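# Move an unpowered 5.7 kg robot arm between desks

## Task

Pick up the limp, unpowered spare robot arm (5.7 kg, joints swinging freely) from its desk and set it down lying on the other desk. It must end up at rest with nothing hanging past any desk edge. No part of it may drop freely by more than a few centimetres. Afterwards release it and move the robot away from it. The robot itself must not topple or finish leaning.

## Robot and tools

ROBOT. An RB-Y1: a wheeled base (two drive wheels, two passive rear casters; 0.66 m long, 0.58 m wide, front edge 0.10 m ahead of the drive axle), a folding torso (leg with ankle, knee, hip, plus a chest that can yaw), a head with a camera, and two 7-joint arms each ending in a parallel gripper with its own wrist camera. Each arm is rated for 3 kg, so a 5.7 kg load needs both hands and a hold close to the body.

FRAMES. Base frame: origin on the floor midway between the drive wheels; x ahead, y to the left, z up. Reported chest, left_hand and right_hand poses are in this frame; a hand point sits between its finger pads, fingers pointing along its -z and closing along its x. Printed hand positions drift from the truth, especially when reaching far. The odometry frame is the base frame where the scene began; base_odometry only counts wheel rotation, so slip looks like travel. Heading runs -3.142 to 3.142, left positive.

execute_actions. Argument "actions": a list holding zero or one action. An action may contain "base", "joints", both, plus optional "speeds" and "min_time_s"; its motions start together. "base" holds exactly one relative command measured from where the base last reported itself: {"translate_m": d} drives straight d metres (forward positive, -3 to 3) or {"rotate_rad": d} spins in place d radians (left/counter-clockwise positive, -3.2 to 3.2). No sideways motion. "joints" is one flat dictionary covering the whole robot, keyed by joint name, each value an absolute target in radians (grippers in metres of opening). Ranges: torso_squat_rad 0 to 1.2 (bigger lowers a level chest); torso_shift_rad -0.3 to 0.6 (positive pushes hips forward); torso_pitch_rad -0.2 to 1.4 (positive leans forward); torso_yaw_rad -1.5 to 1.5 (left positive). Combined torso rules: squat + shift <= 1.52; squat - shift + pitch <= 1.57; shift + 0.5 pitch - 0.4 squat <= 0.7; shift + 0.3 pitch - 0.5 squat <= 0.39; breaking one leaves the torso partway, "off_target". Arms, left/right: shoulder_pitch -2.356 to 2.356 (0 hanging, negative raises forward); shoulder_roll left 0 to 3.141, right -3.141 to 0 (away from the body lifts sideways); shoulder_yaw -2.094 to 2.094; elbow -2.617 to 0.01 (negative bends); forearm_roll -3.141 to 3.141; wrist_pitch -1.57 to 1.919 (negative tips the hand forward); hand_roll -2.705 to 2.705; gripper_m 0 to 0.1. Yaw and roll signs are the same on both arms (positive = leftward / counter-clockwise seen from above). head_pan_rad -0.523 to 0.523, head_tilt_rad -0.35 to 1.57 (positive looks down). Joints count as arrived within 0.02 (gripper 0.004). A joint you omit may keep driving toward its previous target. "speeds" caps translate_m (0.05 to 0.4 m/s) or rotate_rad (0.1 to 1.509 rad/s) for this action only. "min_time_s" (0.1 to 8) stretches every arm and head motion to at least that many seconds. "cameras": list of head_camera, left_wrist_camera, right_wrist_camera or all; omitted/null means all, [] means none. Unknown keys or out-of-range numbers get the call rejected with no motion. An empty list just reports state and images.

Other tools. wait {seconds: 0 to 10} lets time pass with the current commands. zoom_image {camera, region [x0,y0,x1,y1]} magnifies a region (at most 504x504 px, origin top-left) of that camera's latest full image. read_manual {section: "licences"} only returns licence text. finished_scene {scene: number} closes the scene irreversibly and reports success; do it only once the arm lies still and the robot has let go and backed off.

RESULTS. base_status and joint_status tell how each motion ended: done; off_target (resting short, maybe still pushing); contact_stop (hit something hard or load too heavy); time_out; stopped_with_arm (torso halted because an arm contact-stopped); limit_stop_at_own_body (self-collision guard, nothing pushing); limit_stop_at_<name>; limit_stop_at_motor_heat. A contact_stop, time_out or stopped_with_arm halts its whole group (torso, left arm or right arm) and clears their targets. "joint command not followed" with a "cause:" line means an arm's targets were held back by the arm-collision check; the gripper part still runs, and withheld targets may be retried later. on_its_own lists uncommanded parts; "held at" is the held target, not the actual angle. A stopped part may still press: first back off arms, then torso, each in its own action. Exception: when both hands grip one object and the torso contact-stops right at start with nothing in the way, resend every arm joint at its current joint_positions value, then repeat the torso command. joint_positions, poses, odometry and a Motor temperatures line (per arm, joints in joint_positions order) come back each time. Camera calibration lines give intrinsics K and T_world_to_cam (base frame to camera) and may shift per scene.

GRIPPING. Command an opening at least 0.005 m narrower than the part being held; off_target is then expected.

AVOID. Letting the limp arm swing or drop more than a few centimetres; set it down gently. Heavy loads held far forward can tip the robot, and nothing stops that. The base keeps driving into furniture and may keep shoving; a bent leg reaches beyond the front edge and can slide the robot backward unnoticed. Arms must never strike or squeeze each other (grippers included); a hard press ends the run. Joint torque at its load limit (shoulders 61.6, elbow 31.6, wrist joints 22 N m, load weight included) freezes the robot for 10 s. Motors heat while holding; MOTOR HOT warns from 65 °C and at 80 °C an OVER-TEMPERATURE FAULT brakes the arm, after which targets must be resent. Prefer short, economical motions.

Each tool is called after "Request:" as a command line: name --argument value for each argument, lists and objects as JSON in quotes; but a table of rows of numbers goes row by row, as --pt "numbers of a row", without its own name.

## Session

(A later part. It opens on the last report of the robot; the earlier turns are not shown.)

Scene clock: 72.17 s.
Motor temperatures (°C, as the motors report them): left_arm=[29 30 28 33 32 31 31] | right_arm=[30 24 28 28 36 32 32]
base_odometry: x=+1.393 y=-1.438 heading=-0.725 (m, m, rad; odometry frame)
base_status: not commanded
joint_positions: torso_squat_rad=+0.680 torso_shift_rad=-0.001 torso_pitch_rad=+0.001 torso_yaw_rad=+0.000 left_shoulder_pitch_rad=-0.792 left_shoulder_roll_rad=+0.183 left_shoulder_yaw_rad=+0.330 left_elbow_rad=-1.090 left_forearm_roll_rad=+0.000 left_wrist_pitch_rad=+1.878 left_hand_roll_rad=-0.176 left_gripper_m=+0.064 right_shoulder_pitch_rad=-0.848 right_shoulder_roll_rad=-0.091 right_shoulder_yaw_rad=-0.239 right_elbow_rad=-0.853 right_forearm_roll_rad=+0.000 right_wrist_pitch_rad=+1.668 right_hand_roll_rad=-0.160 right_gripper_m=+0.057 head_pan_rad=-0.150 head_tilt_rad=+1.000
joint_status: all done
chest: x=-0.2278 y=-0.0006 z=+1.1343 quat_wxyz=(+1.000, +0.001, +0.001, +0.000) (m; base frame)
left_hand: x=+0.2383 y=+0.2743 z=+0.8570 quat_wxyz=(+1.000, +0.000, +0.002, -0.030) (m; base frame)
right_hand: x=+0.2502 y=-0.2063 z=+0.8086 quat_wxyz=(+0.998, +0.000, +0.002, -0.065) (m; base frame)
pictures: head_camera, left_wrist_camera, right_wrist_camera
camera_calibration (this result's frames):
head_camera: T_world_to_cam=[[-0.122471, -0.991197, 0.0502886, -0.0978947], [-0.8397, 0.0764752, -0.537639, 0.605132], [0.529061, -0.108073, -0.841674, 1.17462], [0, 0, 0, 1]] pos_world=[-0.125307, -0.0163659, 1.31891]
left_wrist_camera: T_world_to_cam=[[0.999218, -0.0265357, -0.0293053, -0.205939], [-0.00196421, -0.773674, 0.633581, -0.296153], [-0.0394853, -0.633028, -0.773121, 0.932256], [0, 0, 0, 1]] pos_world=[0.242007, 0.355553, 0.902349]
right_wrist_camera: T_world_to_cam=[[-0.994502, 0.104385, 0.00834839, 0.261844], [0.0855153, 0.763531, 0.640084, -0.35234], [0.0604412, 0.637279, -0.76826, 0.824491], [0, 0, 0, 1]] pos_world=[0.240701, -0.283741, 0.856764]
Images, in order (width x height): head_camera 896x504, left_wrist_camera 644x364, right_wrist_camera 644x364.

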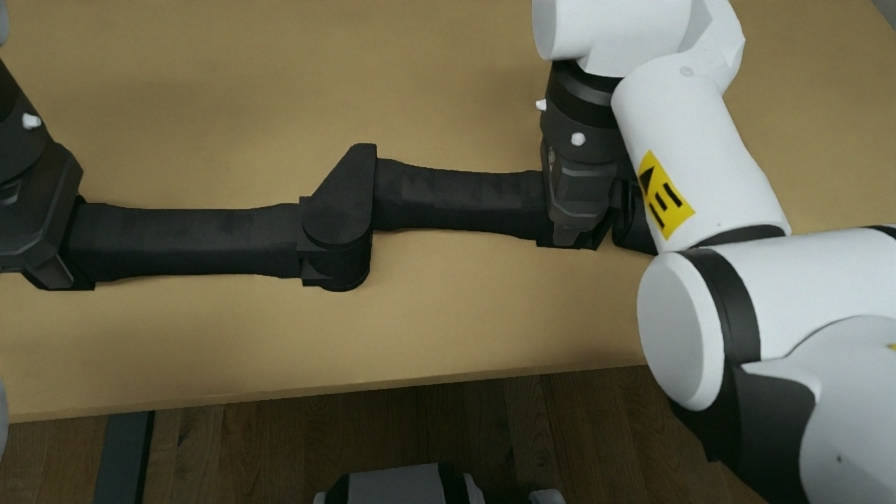

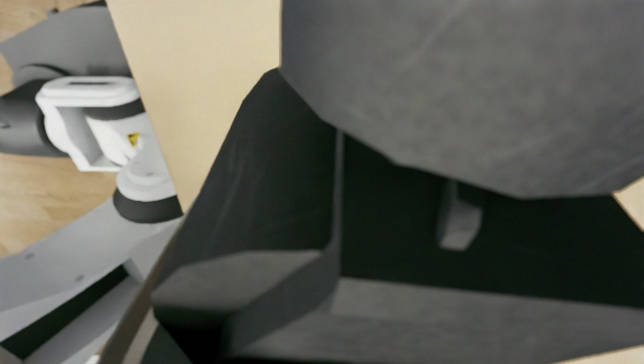

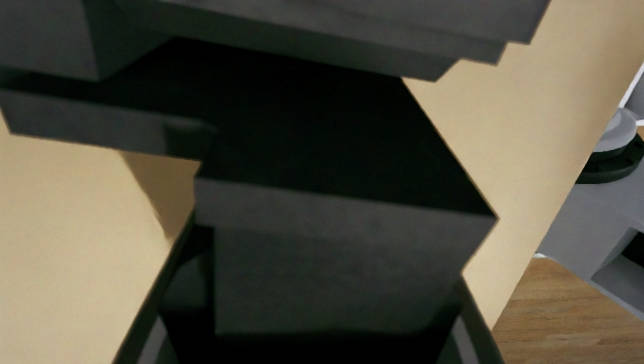

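Request:
execute_actions --actions '[{"joints": {"torso_squat_rad": 0.5, "head_tilt_rad": 1.1}}]'

Scene clock: 74.33 s.
Motor temperatures (°C, as the motors report them): left_arm=[30 30 28 33 32 31 31] | right_arm=[30 24 28 28 36 32 32]
base_odometry: x=+1.393 y=-1.438 heading=-0.725 (m, m, rad; odometry frame)
base_status: not commanded
joint_positions: torso_squat_rad=+0.500 torso_shift_rad=+0.000 torso_pitch_rad=+0.002 torso_yaw_rad=+0.000 left_shoulder_pitch_rad=-0.792 left_shoulder_roll_rad=+0.183 left_shoulder_yaw_rad=+0.330 left_elbow_rad=-1.090 left_forearm_roll_rad=+0.000 left_wrist_pitch_rad=+1.878 left_hand_roll_rad=-0.176 left_gripper_m=+0.064 right_shoulder_pitch_rad=-0.848 right_shoulder_roll_rad=-0.091 right_shoulder_yaw_rad=-0.239 right_elbow_rad=-0.852 right_forearm_roll_rad=+0.000 right_wrist_pitch_rad=+1.668 right_hand_roll_rad=-0.160 right_gripper_m=+0.056 head_pan_rad=-0.150 head_tilt_rad=+1.100
joint_status: all done
chest: x=-0.2278 y=-0.0006 z=+1.2043 quat_wxyz=(+1.000, +0.001, +0.001, +0.000) (m; base frame)
left_hand: x=+0.2382 y=+0.2742 z=+0.9268 quat_wxyz=(+1.000, +0.000, +0.003, -0.030) (m; base frame)
right_hand: x=+0.2499 y=-0.2063 z=+0.8782 quat_wxyz=(+0.998, +0.000, +0.003, -0.065) (m; base frame)
pictures: head_camera, left_wrist_camera, right_wrist_camera
camera_calibration (this result's frames):
head_camera: T_world_to_cam=[[-0.117554, -0.991936, 0.0473632, -0.0963167], [-0.888657, 0.0837874, -0.450853, 0.510903], [0.443249, -0.0950894, -0.891341, 1.28562], [0, 0, 0, 1]] pos_world=[-0.127156, -0.0160981, 1.38083]
left_wrist_camera: T_world_to_cam=[[0.999208, -0.0265615, -0.0296304, -0.203535], [-0.00177544, -0.773631, 0.633634, -0.340567], [-0.0397533, -0.633079, -0.773066, 0.986243], [0, 0, 0, 1]] pos_world=[0.241975, 0.355491, 0.972194]
right_wrist_camera: T_world_to_cam=[[-0.994485, 0.104463, 0.00936033, 0.260104], [0.0862224, 0.763481, 0.640049, -0.397012], [0.0597152, 0.637326, -0.768277, 0.878233], [0, 0, 0, 1]] pos_world=[0.240456, -0.283781, 0.926398]
Images, in order (width x height): head_camera 896x504, left_wrist_camera 644x364, right_wrist_camera 644x364.

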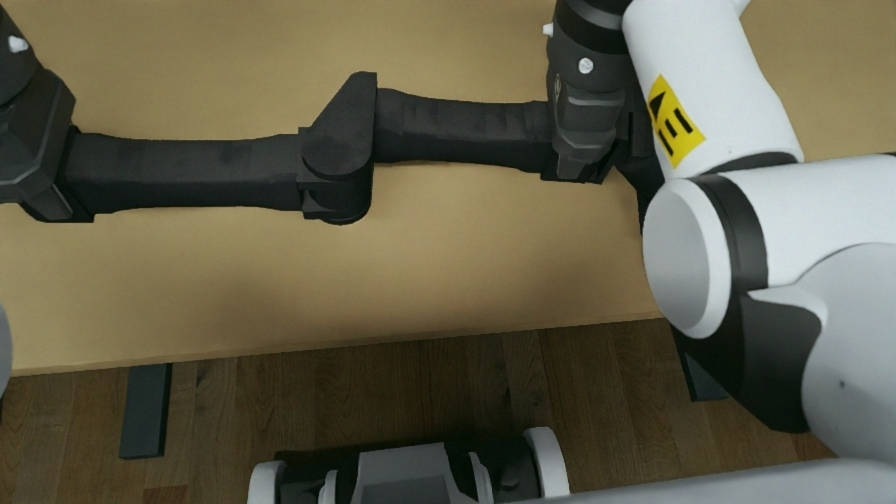

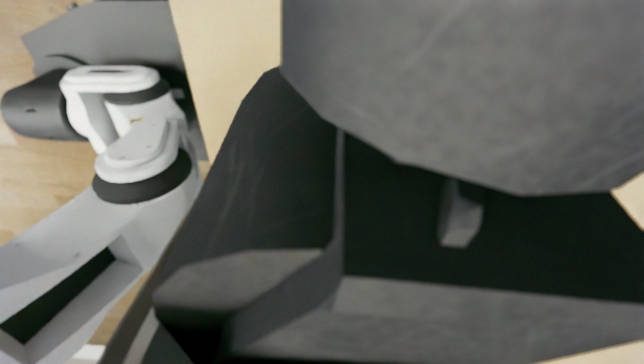

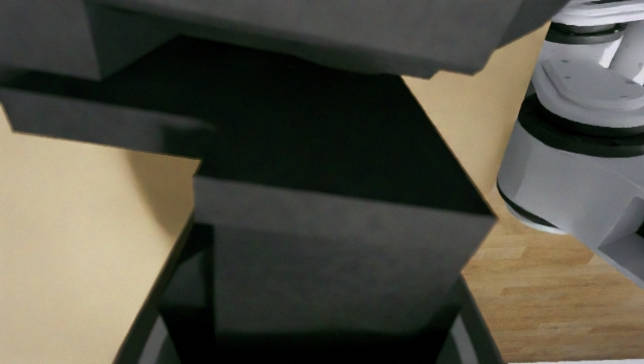

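Request:
execute_actions --actions '[{"joints": {"torso_squat_rad": 0.36}}]'

Scene clock: 75.83 s.
Motor temperatures (°C, as the motors report them): left_arm=[30 30 28 33 32 31 31] | right_arm=[30 24 28 28 36 32 32]
base_odometry: x=+1.393 y=-1.438 heading=-0.725 (m, m, rad; odometry frame)
base_status: not commanded
joint_positions: torso_squat_rad=+0.360 torso_shift_rad=+0.000 torso_pitch_rad=+0.002 torso_yaw_rad=+0.000 left_shoulder_pitch_rad=-0.792 left_shoulder_roll_rad=+0.183 left_shoulder_yaw_rad=+0.330 left_elbow_rad=-1.090 left_forearm_roll_rad=+0.000 left_wrist_pitch_rad=+1.878 left_hand_roll_rad=-0.176 left_gripper_m=+0.064 right_shoulder_pitch_rad=-0.848 right_shoulder_roll_rad=-0.091 right_shoulder_yaw_rad=-0.239 right_elbow_rad=-0.852 right_forearm_roll_rad=+0.000 right_wrist_pitch_rad=+1.668 right_hand_roll_rad=-0.160 right_gripper_m=+0.056 head_pan_rad=-0.150 head_tilt_rad=+1.100
joint_status: all done
chest: x=-0.2278 y=-0.0006 z=+1.2451 quat_wxyz=(+1.000, +0.001, +0.001, +0.000) (m; base frame)
left_hand: x=+0.2382 y=+0.2742 z=+0.9676 quat_wxyz=(+1.000, +0.000, +0.003, -0.030) (m; base frame)
right_hand: x=+0.2498 y=-0.2063 z=+0.9189 quat_wxyz=(+0.998, +0.000, +0.003, -0.065) (m; base frame)
pictures: head_camera, left_wrist_camera, right_wrist_camera
camera_calibration (this result's frames):
head_camera: T_world_to_cam=[[-0.11755, -0.991936, 0.0473721, -0.098274], [-0.888692, 0.0837871, -0.450783, 0.529232], [0.443179, -0.0950889, -0.891376, 1.32202], [0, 0, 0, 1]] pos_world=[-0.127117, -0.0161153, 1.42164]
left_wrist_camera: T_world_to_cam=[[0.999205, -0.0265559, -0.0297222, -0.202238], [-0.00171289, -0.773632, 0.633633, -0.366425], [-0.0398207, -0.633079, -0.773062, 1.01776], [0, 0, 0, 1]] pos_world=[0.241977, 0.355476, 1.01296]
right_wrist_camera: T_world_to_cam=[[-0.994478, 0.104497, 0.00973428, 0.259285], [0.086487, 0.76346, 0.640038, -0.42307], [0.0594501, 0.637345, -0.768282, 0.909563], [0, 0, 0, 1]] pos_world=[0.24037, -0.283803, 0.967058]
Images, in order (width x height): head_camera 896x504, left_wrist_camera 644x364, right_wrist_camera 644x364.

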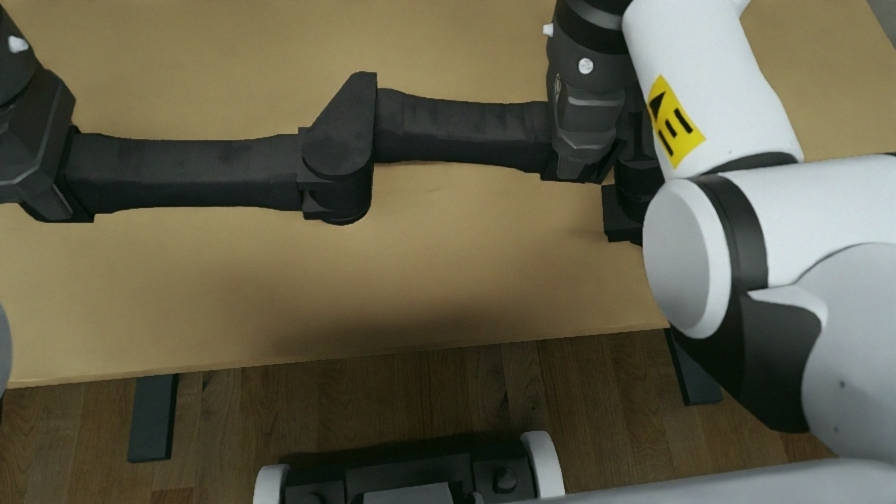

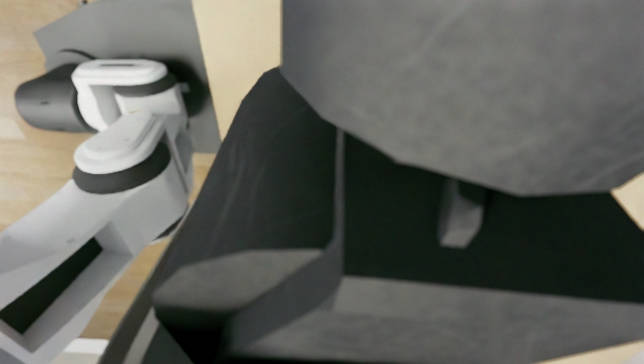

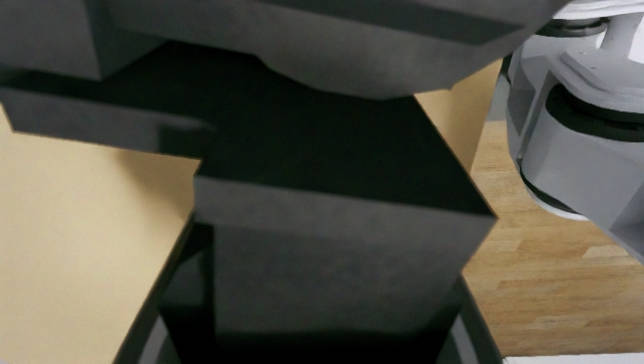

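Request:
execute_actions --actions '[{"joints": {"torso_squat_rad": 0.24}}]' --cameras '["head_camera", "right_wrist_camera"]'

Scene clock: 77.40 s.
Motor temperatures (°C, as the motors report them): left_arm=[30 30 28 33 32 31 31] | right_arm=[30 24 28 28 36 32 32]
base_odometry: x=+1.393 y=-1.438 heading=-0.725 (m, m, rad; odometry frame)
base_status: not commanded
joint_positions: torso_squat_rad=+0.240 torso_shift_rad=+0.000 torso_pitch_rad=+0.002 torso_yaw_rad=+0.000 left_shoulder_pitch_rad=-0.792 left_shoulder_roll_rad=+0.183 left_shoulder_yaw_rad=+0.330 left_elbow_rad=-1.090 left_forearm_roll_rad=+0.000 left_wrist_pitch_rad=+1.878 left_hand_roll_rad=-0.176 left_gripper_m=+0.064 right_shoulder_pitch_rad=-0.848 right_shoulder_roll_rad=-0.091 right_shoulder_yaw_rad=-0.239 right_elbow_rad=-0.852 right_forearm_roll_rad=+0.000 right_wrist_pitch_rad=+1.668 right_hand_roll_rad=-0.160 right_gripper_m=+0.056 head_pan_rad=-0.150 head_tilt_rad=+1.100
joint_status: all done
chest: x=-0.2277 y=-0.0006 z=+1.2699 quat_wxyz=(+1.000, +0.001, +0.001, +0.000) (m; base frame)
left_hand: x=+0.2382 y=+0.2742 z=+0.9924 quat_wxyz=(+1.000, +0.000, +0.003, -0.030) (m; base frame)
right_hand: x=+0.2497 y=-0.2063 z=+0.9435 quat_wxyz=(+0.998, +0.000, +0.003, -0.065) (m; base frame)
pictures: head_camera, right_wrist_camera
camera_calibration (this result's frames):
head_camera: T_world_to_cam=[[-0.117546, -0.991936, 0.047384, -0.0994677], [-0.888738, 0.0837872, -0.450694, 0.540331], [0.443089, -0.095089, -0.89142, 1.34414], [0, 0, 0, 1]] pos_world=[-0.127052, -0.0161259, 1.44643]
right_wrist_camera: T_world_to_cam=[[-0.994475, 0.104487, 0.010098, 0.258623], [0.0867105, 0.763426, 0.640048, -0.438924], [0.0591677, 0.637387, -0.768269, 0.928562], [0, 0, 0, 1]] pos_world=[0.240313, -0.28379, 0.991706]
Images, in order (width x height): head_camera 896x504, right_wrist_camera 644x364.

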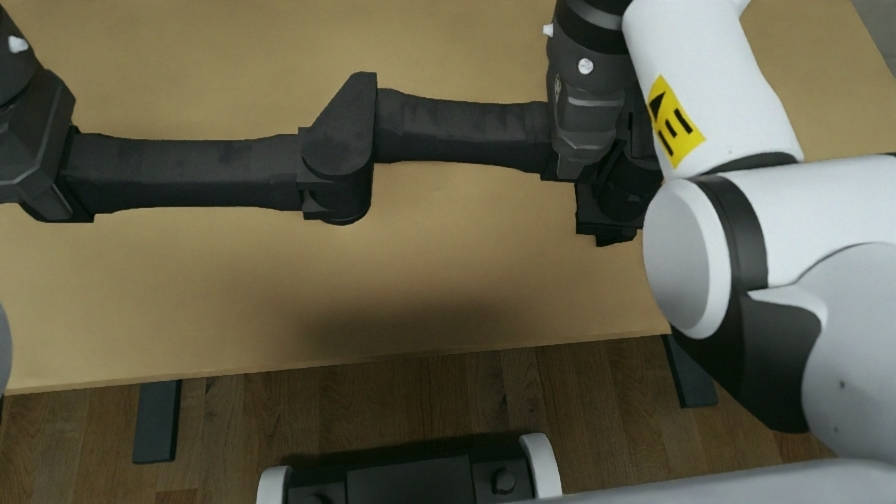

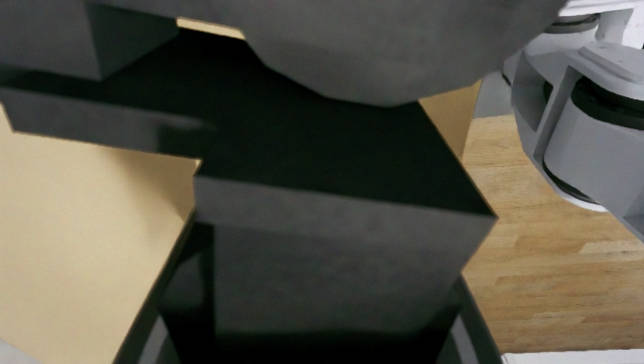

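Request:
zoom_image --camera "head_camera" --region '[520, 90, 700, 290]'

Region (520, 90, 700, 290) of head_camera's 896x504 image, scaled by 2.520, with more detail than that image has; it fills the left 454 columns of this view, and the rest is white.

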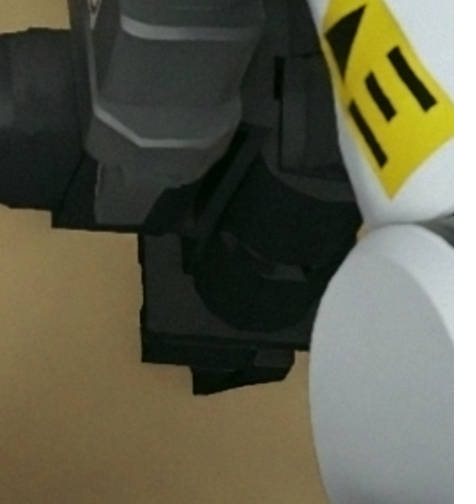

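Request:
execute_actions --actions '[{"base": {"translate_m": -1.6}, "joints": {"torso_squat_rad": 0.0}}]'

Scene clock: 87.77 s.
Motor temperatures (°C, as the motors report them): left_arm=[31 30 28 34 32 31 31] | right_arm=[31 24 28 29 36 32 32]
base_odometry: x=+0.195 y=-0.378 heading=-0.723 (m, m, rad; odometry frame)
base_status: done
joint_positions: torso_squat_rad=+0.000 torso_shift_rad=+0.000 torso_pitch_rad=+0.002 torso_yaw_rad=+0.000 left_shoulder_pitch_rad=-0.792 left_shoulder_roll_rad=+0.183 left_shoulder_yaw_rad=+0.330 left_elbow_rad=-1.090 left_forearm_roll_rad=+0.000 left_wrist_pitch_rad=+1.878 left_hand_roll_rad=-0.176 left_gripper_m=+0.064 right_shoulder_pitch_rad=-0.847 right_shoulder_roll_rad=-0.091 right_shoulder_yaw_rad=-0.239 right_elbow_rad=-0.852 right_forearm_roll_rad=+0.000 right_wrist_pitch_rad=+1.668 right_hand_roll_rad=-0.160 right_gripper_m=+0.056 head_pan_rad=-0.150 head_tilt_rad=+1.100
joint_status: all done
chest: x=-0.2277 y=-0.0006 z=+1.2899 quat_wxyz=(+1.000, +0.001, +0.001, +0.000) (m; base frame)
left_hand: x=+0.2382 y=+0.2742 z=+1.0124 quat_wxyz=(+1.000, +0.000, +0.003, -0.030) (m; base frame)
right_hand: x=+0.2496 y=-0.2063 z=+0.9634 quat_wxyz=(+0.998, +0.000, +0.003, -0.065) (m; base frame)
pictures: head_camera, left_wrist_camera, right_wrist_camera
camera_calibration (this result's frames):
head_camera: T_world_to_cam=[[-0.117558, -0.991936, 0.0473596, -0.100405], [-0.888728, 0.0838076, -0.450709, 0.549384], [0.443106, -0.0950744, -0.891414, 1.36199], [0, 0, 0, 1]] pos_world=[-0.127057, -0.0161475, 1.46646]
left_wrist_camera: T_world_to_cam=[[0.9992, -0.026501, -0.0299558, -0.200662], [-0.0015252, -0.77368, 0.633575, -0.39475], [-0.0399666, -0.633022, -0.773101, 1.05243], [0, 0, 0, 1]] pos_world=[0.241961, 0.355484, 1.05773]
right_wrist_camera: T_world_to_cam=[[-0.994471, 0.104493, 0.0104541, 0.257944], [0.0869374, 0.763355, 0.640102, -0.451781], [0.0589058, 0.637472, -0.768218, 0.943864], [0, 0, 0, 1]] pos_world=[0.240195, -0.283771, 1.01158]
Images, in order (width x height): head_camera 896x504, left_wrist_camera 644x364, right_wrist_camera 644x364.

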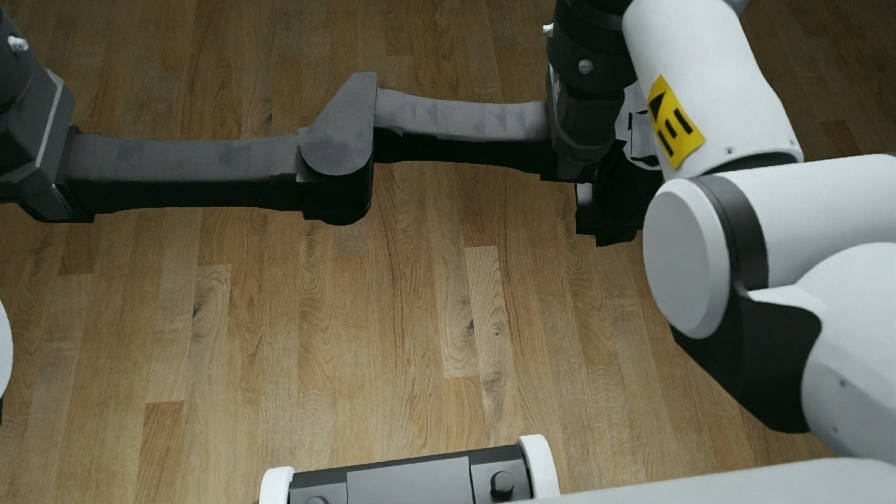

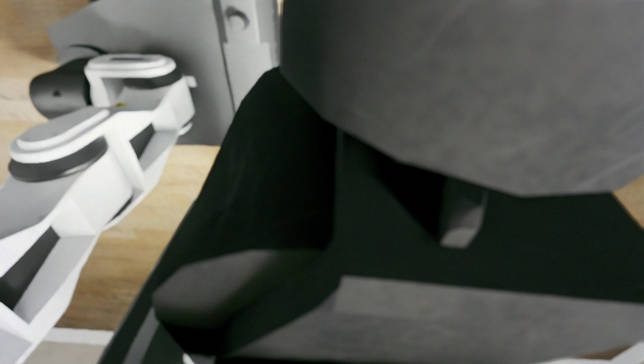

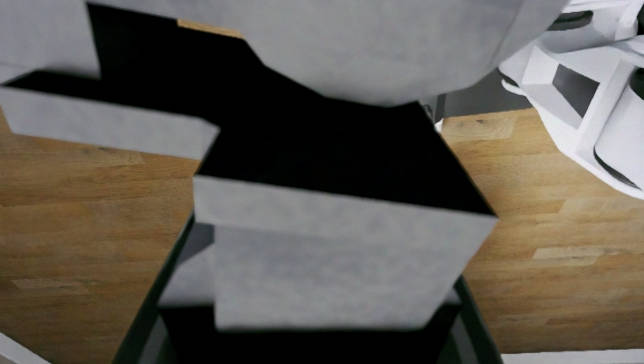

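Request:
execute_actions --actions '[{"base": {"rotate_rad": 3.03}, "joints": {"head_pan_rad": 0.0, "head_tilt_rad": 0.4}, "speeds": {"rotate_rad": 1.0}}]'

Scene clock: 93.43 s.
Motor temperatures (°C, as the motors report them): left_arm=[31 30 28 34 32 31 31] | right_arm=[32 24 28 29 36 32 32]
base_odometry: x=+0.194 y=-0.378 heading=+2.306 (m, m, rad; odometry frame)
base_status: done
joint_positions: torso_squat_rad=+0.000 torso_shift_rad=+0.000 torso_pitch_rad=+0.002 torso_yaw_rad=+0.000 left_shoulder_pitch_rad=-0.792 left_shoulder_roll_rad=+0.183 left_shoulder_yaw_rad=+0.330 left_elbow_rad=-1.090 left_forearm_roll_rad=+0.000 left_wrist_pitch_rad=+1.878 left_hand_roll_rad=-0.176 left_gripper_m=+0.064 right_shoulder_pitch_rad=-0.847 right_shoulder_roll_rad=-0.091 right_shoulder_yaw_rad=-0.239 right_elbow_rad=-0.852 right_forearm_roll_rad=+0.000 right_wrist_pitch_rad=+1.668 right_hand_roll_rad=-0.160 right_gripper_m=+0.056 head_pan_rad=+0.000 head_tilt_rad=+0.400
joint_status: all done
chest: x=-0.2278 y=-0.0007 z=+1.2899 quat_wxyz=(+1.000, +0.001, +0.001, +0.000) (m; base frame)
left_hand: x=+0.2382 y=+0.2742 z=+1.0124 quat_wxyz=(+1.000, +0.000, +0.003, -0.030) (m; base frame)
right_hand: x=+0.2496 y=-0.2063 z=+0.9634 quat_wxyz=(+0.998, +0.000, +0.003, -0.065) (m; base frame)
pictures: head_camera, left_wrist_camera, right_wrist_camera
camera_calibration (this result's frames):
head_camera: T_world_to_cam=[[-0.00667981, -0.998391, 0.0563167, -0.0909969], [-0.39128, -0.049218, -0.918954, 1.34909], [0.920247, -0.0281741, -0.390322, 0.713467], [0, 0, 0, 1]] pos_world=[-0.129301, -0.00434969, 1.52336]
left_wrist_camera: T_world_to_cam=[[0.999202, -0.0264981, -0.0298882, -0.200726], [-0.00156701, -0.773698, 0.633553, -0.394734], [-0.0399123, -0.633001, -0.773122, 1.05246], [0, 0, 0, 1]] pos_world=[0.241953, 0.355482, 1.05776]
right_wrist_camera: T_world_to_cam=[[-0.994472, 0.10449, 0.010386, 0.258002], [0.0868916, 0.763353, 0.640111, -0.451782], [0.0589573, 0.637474, -0.768212, 0.943862], [0, 0, 0, 1]] pos_world=[0.240184, -0.283777, 1.0116]
Images, in order (width x height): head_camera 896x504, left_wrist_camera 644x364, right_wrist_camera 644x364.

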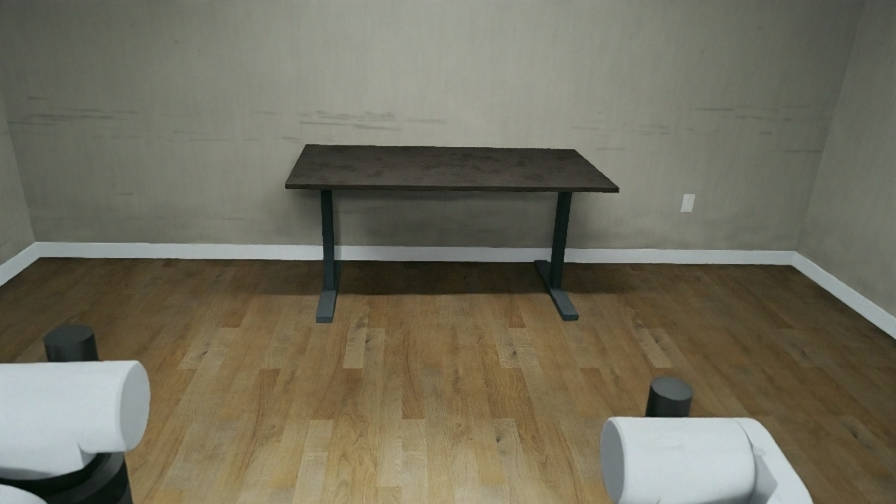

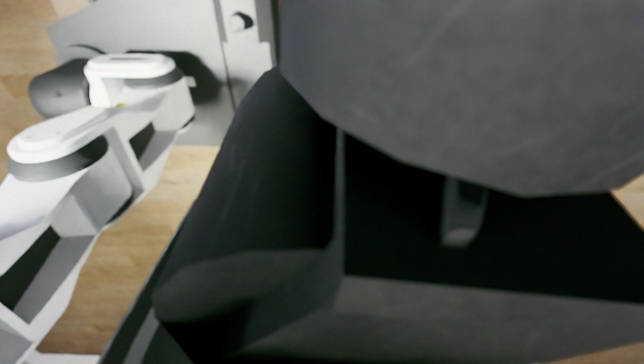

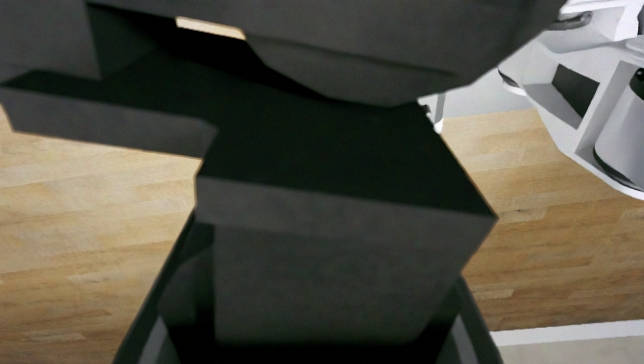

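Request:
zoom_image --camera "head_camera" --region '[270, 130, 450, 330]'

Request:
zoom_image --camera "head_camera" --region '[460, 130, 640, 330]'

Region (270, 130, 450, 330) of head_camera's 896x504 image, scaled by 2.520, with more detail than that image has; it fills the left 454 columns of this view, and the rest is white.

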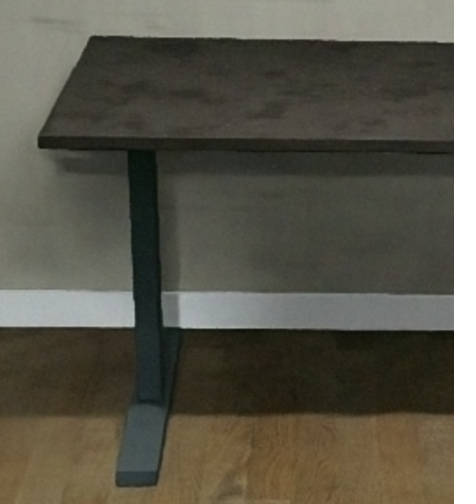

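Region (460, 130, 640, 330) of head_camera's 896x504 image, scaled by 2.520, with more detail than that image has; it fills the left 454 columns of this view, and the rest is white.

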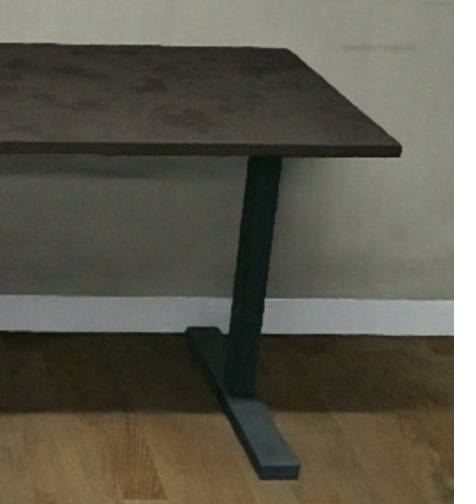

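Request:
execute_actions --actions '[{"base": {"rotate_rad": -0.21}, "joints": {"torso_yaw_rad": 0.4, "head_pan_rad": -0.25}}]' --cameras '["head_camera"]'

Request:
execute_actions --actions '[{"base": {"translate_m": 1.45}, "joints": {"torso_yaw_rad": 1.48, "head_pan_rad": -0.523, "head_tilt_rad": 0.55}}]'

Scene clock: 102.07 s.
Motor temperatures (°C, as the motors report them): left_arm=[31 30 28 34 32 31 31] | right_arm=[33 24 28 30 36 32 32]
base_odometry: x=+0.194 y=-0.378 heading=+2.097 (m, m, rad; odometry frame)
base_status: done
joint_positions: torso_squat_rad=+0.000 torso_shift_rad=+0.000 torso_pitch_rad=+0.002 torso_yaw_rad=+0.400 left_shoulder_pitch_rad=-0.792 left_shoulder_roll_rad=+0.183 left_shoulder_yaw_rad=+0.330 left_elbow_rad=-1.090 left_forearm_roll_rad=+0.000 left_wrist_pitch_rad=+1.878 left_hand_roll_rad=-0.176 left_gripper_m=+0.064 right_shoulder_pitch_rad=-0.847 right_shoulder_roll_rad=-0.090 right_shoulder_yaw_rad=-0.239 right_elbow_rad=-0.852 right_forearm_roll_rad=+0.000 right_wrist_pitch_rad=+1.668 right_hand_roll_rad=-0.160 right_gripper_m=+0.056 head_pan_rad=-0.250 head_tilt_rad=+0.400
joint_status: all done
chest: x=-0.2277 y=-0.0003 z=+1.2899 quat_wxyz=(+0.980, +0.000, +0.001, +0.199) (m; base frame)
left_hand: x=+0.0944 y=+0.4344 z=+1.0126 quat_wxyz=(+0.986, +0.000, +0.003, +0.170) (m; base frame)
right_hand: x=+0.2920 y=-0.0037 z=+0.9636 quat_wxyz=(+0.991, +0.000, +0.003, +0.134) (m; base frame)
pictures: head_camera
camera_calibration (this result's frames):
head_camera: T_world_to_cam=[[0.142693, -0.988144, 0.0566586, -0.0516475], [-0.379396, -0.107479, -0.918971, 1.35183], [0.914165, 0.109635, -0.390234, 0.712793], [0, 0, 0, 1]] pos_world=[-0.131362, 0.0161113, 1.52337]
Images, in order (width x height): head_camera 896x504.

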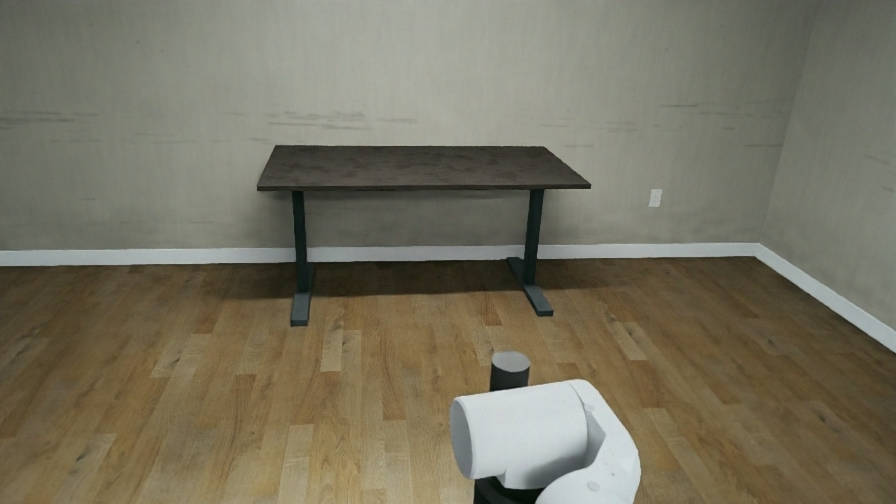

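Scene clock: 107.07 s.
Motor temperatures (°C, as the motors report them): left_arm=[32 30 28 34 32 31 31] | right_arm=[33 24 28 30 36 32 32]
base_odometry: x=-0.535 y=+0.875 heading=+2.098 (m, m, rad; odometry frame)
base_status: done
joint_positions: torso_squat_rad=+0.000 torso_shift_rad=-0.001 torso_pitch_rad=+0.000 torso_yaw_rad=+1.480 left_shoulder_pitch_rad=-0.792 left_shoulder_roll_rad=+0.183 left_shoulder_yaw_rad=+0.330 left_elbow_rad=-1.090 left_forearm_roll_rad=+0.000 left_wrist_pitch_rad=+1.878 left_hand_roll_rad=-0.176 left_gripper_m=+0.064 right_shoulder_pitch_rad=-0.847 right_shoulder_roll_rad=-0.091 right_shoulder_yaw_rad=-0.239 right_elbow_rad=-0.852 right_forearm_roll_rad=+0.000 right_wrist_pitch_rad=+1.668 right_hand_roll_rad=-0.160 right_gripper_m=+0.056 head_pan_rad=-0.523 head_tilt_rad=+0.550
joint_status: all done
chest: x=-0.2285 y=+0.0001 z=+1.2899 quat_wxyz=(+0.738, +0.000, +0.000, +0.674) (m; base frame)
left_hand: x=-0.4597 y=+0.4894 z=+1.0128 quat_wxyz=(+0.758, -0.002, +0.001, +0.652) (m; base frame)
right_hand: x=+0.0199 y=+0.4573 z=+0.9643 quat_wxyz=(+0.781, -0.002, +0.002, +0.625) (m; base frame)
pictures: head_camera, left_wrist_camera, right_wrist_camera
camera_calibration (this result's frames):
head_camera: T_world_to_cam=[[0.817349, -0.573251, 0.0576538, 0.106988], [-0.260149, -0.456497, -0.850843, 1.27921], [0.514065, 0.680437, -0.522248, 0.822445], [0, 0, 0, 1]] pos_world=[-0.177452, 0.0856627, 1.51176]
left_wrist_camera: T_world_to_cam=[[0.116975, 0.992727, -0.0284637, -0.403494], [0.769727, -0.0725136, 0.634241, -0.218881], [0.627564, -0.0960998, -0.772611, 1.20473], [0, 0, 0, 1]] pos_world=[-0.540368, 0.500462, 1.05813]
right_wrist_camera: T_world_to_cam=[[-0.194246, -0.980913, 0.00879438, 0.442184], [-0.752949, 0.154838, 0.639604, -0.643489], [-0.628758, 0.117619, -0.768654, 0.786876], [0, 0, 0, 1]] pos_world=[0.0961326, 0.440829, 1.01252]
Images, in order (width x height): head_camera 896x504, left_wrist_camera 644x364, right_wrist_camera 644x364.

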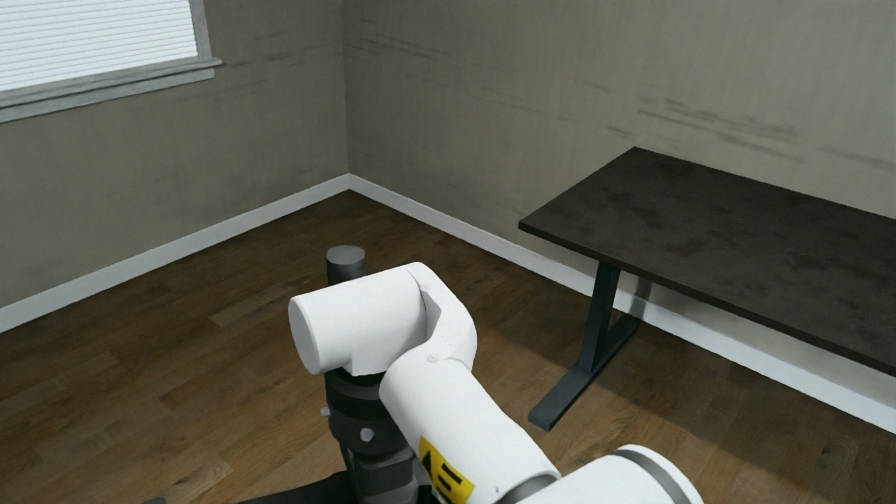

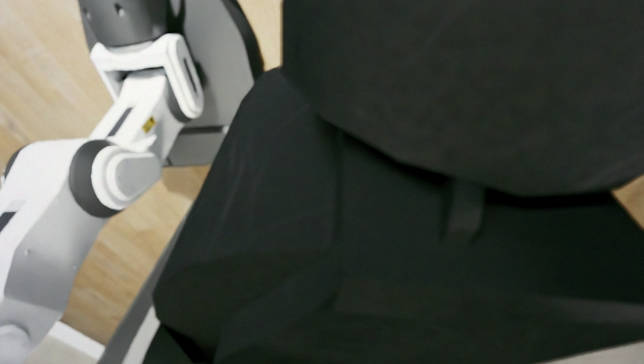

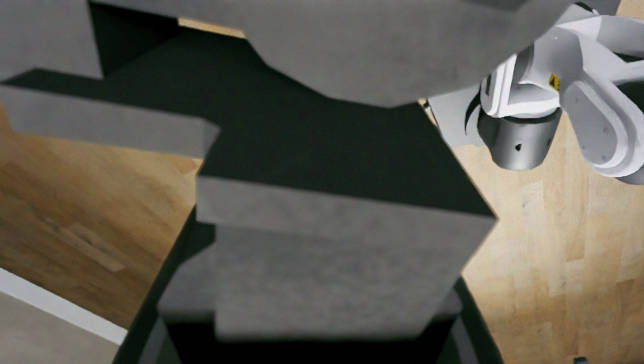

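Request:
execute_actions --actions '[]'

Scene clock: 112.10 s.
Motor temperatures (°C, as the motors report them): left_arm=[32 31 28 35 32 31 31] | right_arm=[33 24 28 30 36 32 32]
base_odometry: x=-0.535 y=+0.875 heading=+2.098 (m, m, rad; odometry frame)
base_status: done
joint_positions: torso_squat_rad=+0.000 torso_shift_rad=-0.001 torso_pitch_rad=+0.000 torso_yaw_rad=+1.480 left_shoulder_pitch_rad=-0.792 left_shoulder_roll_rad=+0.183 left_shoulder_yaw_rad=+0.330 left_elbow_rad=-1.090 left_forearm_roll_rad=+0.000 left_wrist_pitch_rad=+1.878 left_hand_roll_rad=-0.176 left_gripper_m=+0.064 right_shoulder_pitch_rad=-0.847 right_shoulder_roll_rad=-0.091 right_shoulder_yaw_rad=-0.239 right_elbow_rad=-0.852 right_forearm_roll_rad=+0.000 right_wrist_pitch_rad=+1.668 right_hand_roll_rad=-0.160 right_gripper_m=+0.056 head_pan_rad=-0.523 head_tilt_rad=+0.550
joint_status: all done
chest: x=-0.2285 y=+0.0001 z=+1.2899 quat_wxyz=(+0.738, +0.000, +0.000, +0.674) (m; base frame)
left_hand: x=-0.4597 y=+0.4894 z=+1.0128 quat_wxyz=(+0.758, -0.002, +0.001, +0.652) (m; base frame)
right_hand: x=+0.0199 y=+0.4573 z=+0.9643 quat_wxyz=(+0.781, -0.002, +0.002, +0.625) (m; base frame)
pictures: head_camera, left_wrist_camera, right_wrist_camera
camera_calibration (this result's frames):
head_camera: T_world_to_cam=[[0.817349, -0.573251, 0.0576559, 0.106986], [-0.260147, -0.456497, -0.850843, 1.27921], [0.514067, 0.680437, -0.522247, 0.822445], [0, 0, 0, 1]] pos_world=[-0.177454, 0.0856628, 1.51176]
left_wrist_camera: T_world_to_cam=[[0.116976, 0.992727, -0.0284638, -0.403494], [0.769726, -0.0725136, 0.634243, -0.218883], [0.627566, -0.0961003, -0.77261, 1.20473], [0, 0, 0, 1]] pos_world=[-0.540369, 0.500462, 1.05813]
right_wrist_camera: T_world_to_cam=[[-0.194246, -0.980913, 0.00879385, 0.442185], [-0.752951, 0.154838, 0.639602, -0.643488], [-0.628756, 0.117619, -0.768656, 0.786877], [0, 0, 0, 1]] pos_world=[0.0961316, 0.440829, 1.01253]
Images, in order (width x height): head_camera 896x504, left_wrist_camera 644x364, right_wrist_camera 644x364.

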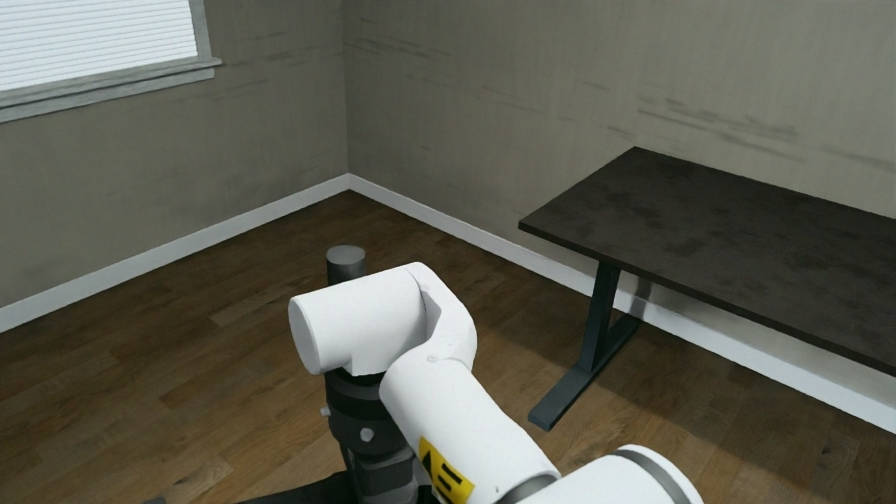

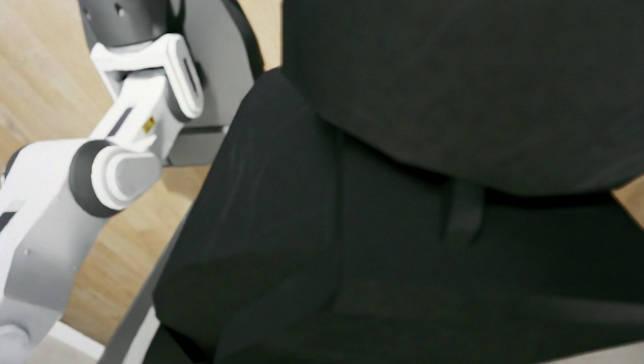

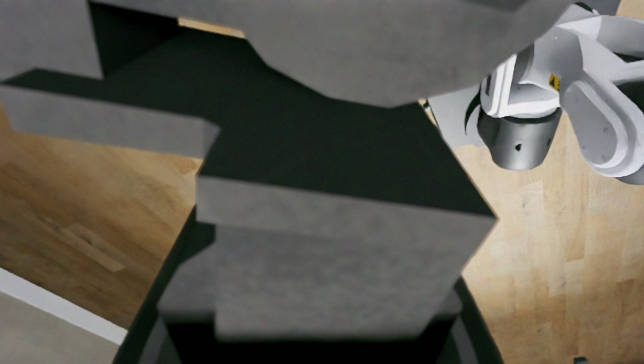

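Request:
execute_actions --actions '[{"base": {"translate_m": 0.96}, "joints": {"torso_pitch_rad": -0.1, "head_tilt_rad": 0.95}}]'

Scene clock: 119.17 s.
Motor temperatures (°C, as the motors report them): left_arm=[32 31 28 35 32 31 31] | right_arm=[33 24 28 31 36 32 32]
base_odometry: x=-1.019 y=+1.705 heading=+2.100 (m, m, rad; odometry frame)
base_status: done
joint_positions: torso_squat_rad=+0.000 torso_shift_rad=-0.001 torso_pitch_rad=-0.100 torso_yaw_rad=+1.480 left_shoulder_pitch_rad=-0.792 left_shoulder_roll_rad=+0.184 left_shoulder_yaw_rad=+0.330 left_elbow_rad=-1.090 left_forearm_roll_rad=+0.000 left_wrist_pitch_rad=+1.878 left_hand_roll_rad=-0.176 left_gripper_m=+0.064 right_shoulder_pitch_rad=-0.847 right_shoulder_roll_rad=-0.090 right_shoulder_yaw_rad=-0.239 right_elbow_rad=-0.852 right_forearm_roll_rad=+0.000 right_wrist_pitch_rad=+1.668 right_hand_roll_rad=-0.160 right_gripper_m=+0.056 head_pan_rad=-0.523 head_tilt_rad=+0.950
joint_status: all done
chest: x=-0.2594 y=+0.0001 z=+1.2884 quat_wxyz=(+0.738, -0.034, -0.037, +0.673) (m; base frame)
left_hand: x=-0.4621 y=+0.4894 z=+0.9896 quat_wxyz=(+0.757, -0.034, -0.036, +0.651) (m; base frame)
right_hand: x=+0.0199 y=+0.4573 z=+0.9891 quat_wxyz=(+0.780, -0.033, -0.037, +0.624) (m; base frame)
pictures: head_camera, left_wrist_camera, right_wrist_camera
camera_calibration (this result's frames):
head_camera: T_world_to_cam=[[0.820888, -0.554908, 0.134979, 0.034262], [-0.367029, -0.693701, -0.619732, 0.895772], [0.43753, 0.459189, -0.773119, 1.20425], [0, 0, 0, 1]] pos_world=[-0.226245, 0.0874337, 1.48154]
left_wrist_camera: T_world_to_cam=[[0.118852, 0.992771, -0.0167114, -0.414656], [0.70283, -0.0722288, 0.707681, -0.306049], [0.701359, -0.095855, -0.706334, 1.15663], [0, 0, 0, 1]] pos_world=[-0.54683, 0.500422, 1.02662]
right_wrist_camera: T_world_to_cam=[[-0.193859, -0.980973, -0.0104859, 0.461088], [-0.81289, 0.15464, 0.561513, -0.580772], [-0.549207, 0.117378, -0.827402, 0.86264], [0, 0, 0, 1]] pos_world=[0.0910504, 0.44087, 1.0447]
Images, in order (width x height): head_camera 896x504, left_wrist_camera 644x364, right_wrist_camera 644x364.

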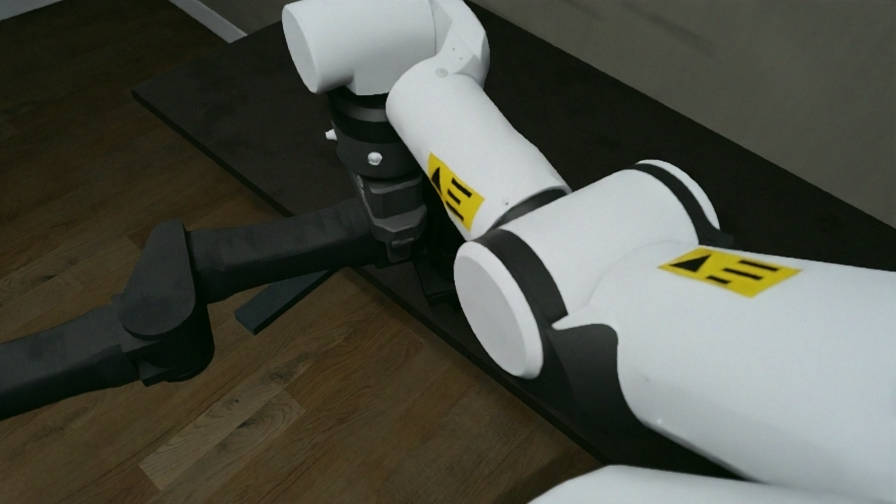

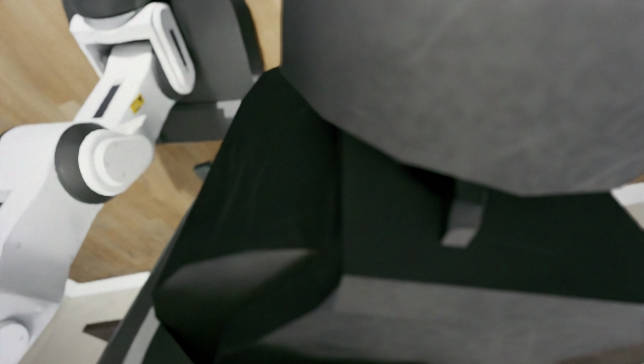

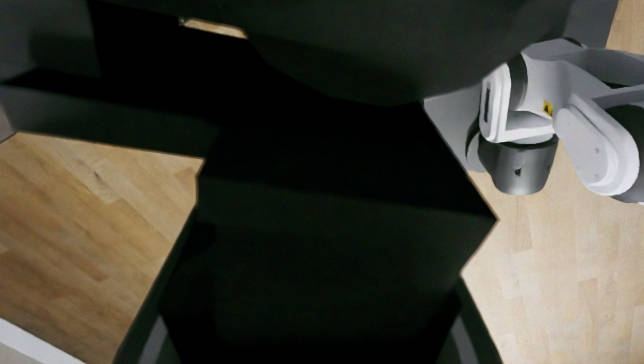

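Request:
zoom_image --camera "head_camera" --region '[100, 60, 520, 400]'

Region (100, 60, 520, 400) of head_camera's 896x504 image, scaled by 1.200, with more detail than that image has; it fills the top 408 rows of this view, and the rest is white.

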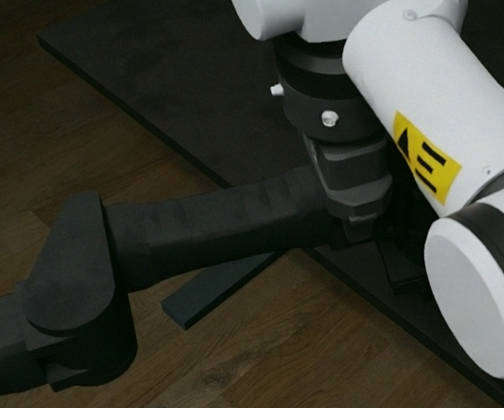

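Request:
zoom_image --camera "head_camera" --region '[340, 230, 640, 480]'

Region (340, 230, 640, 480) of head_camera's 896x504 image, scaled by 1.680, with more detail than that image has.

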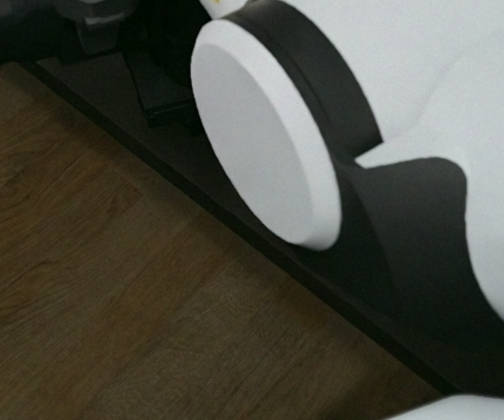

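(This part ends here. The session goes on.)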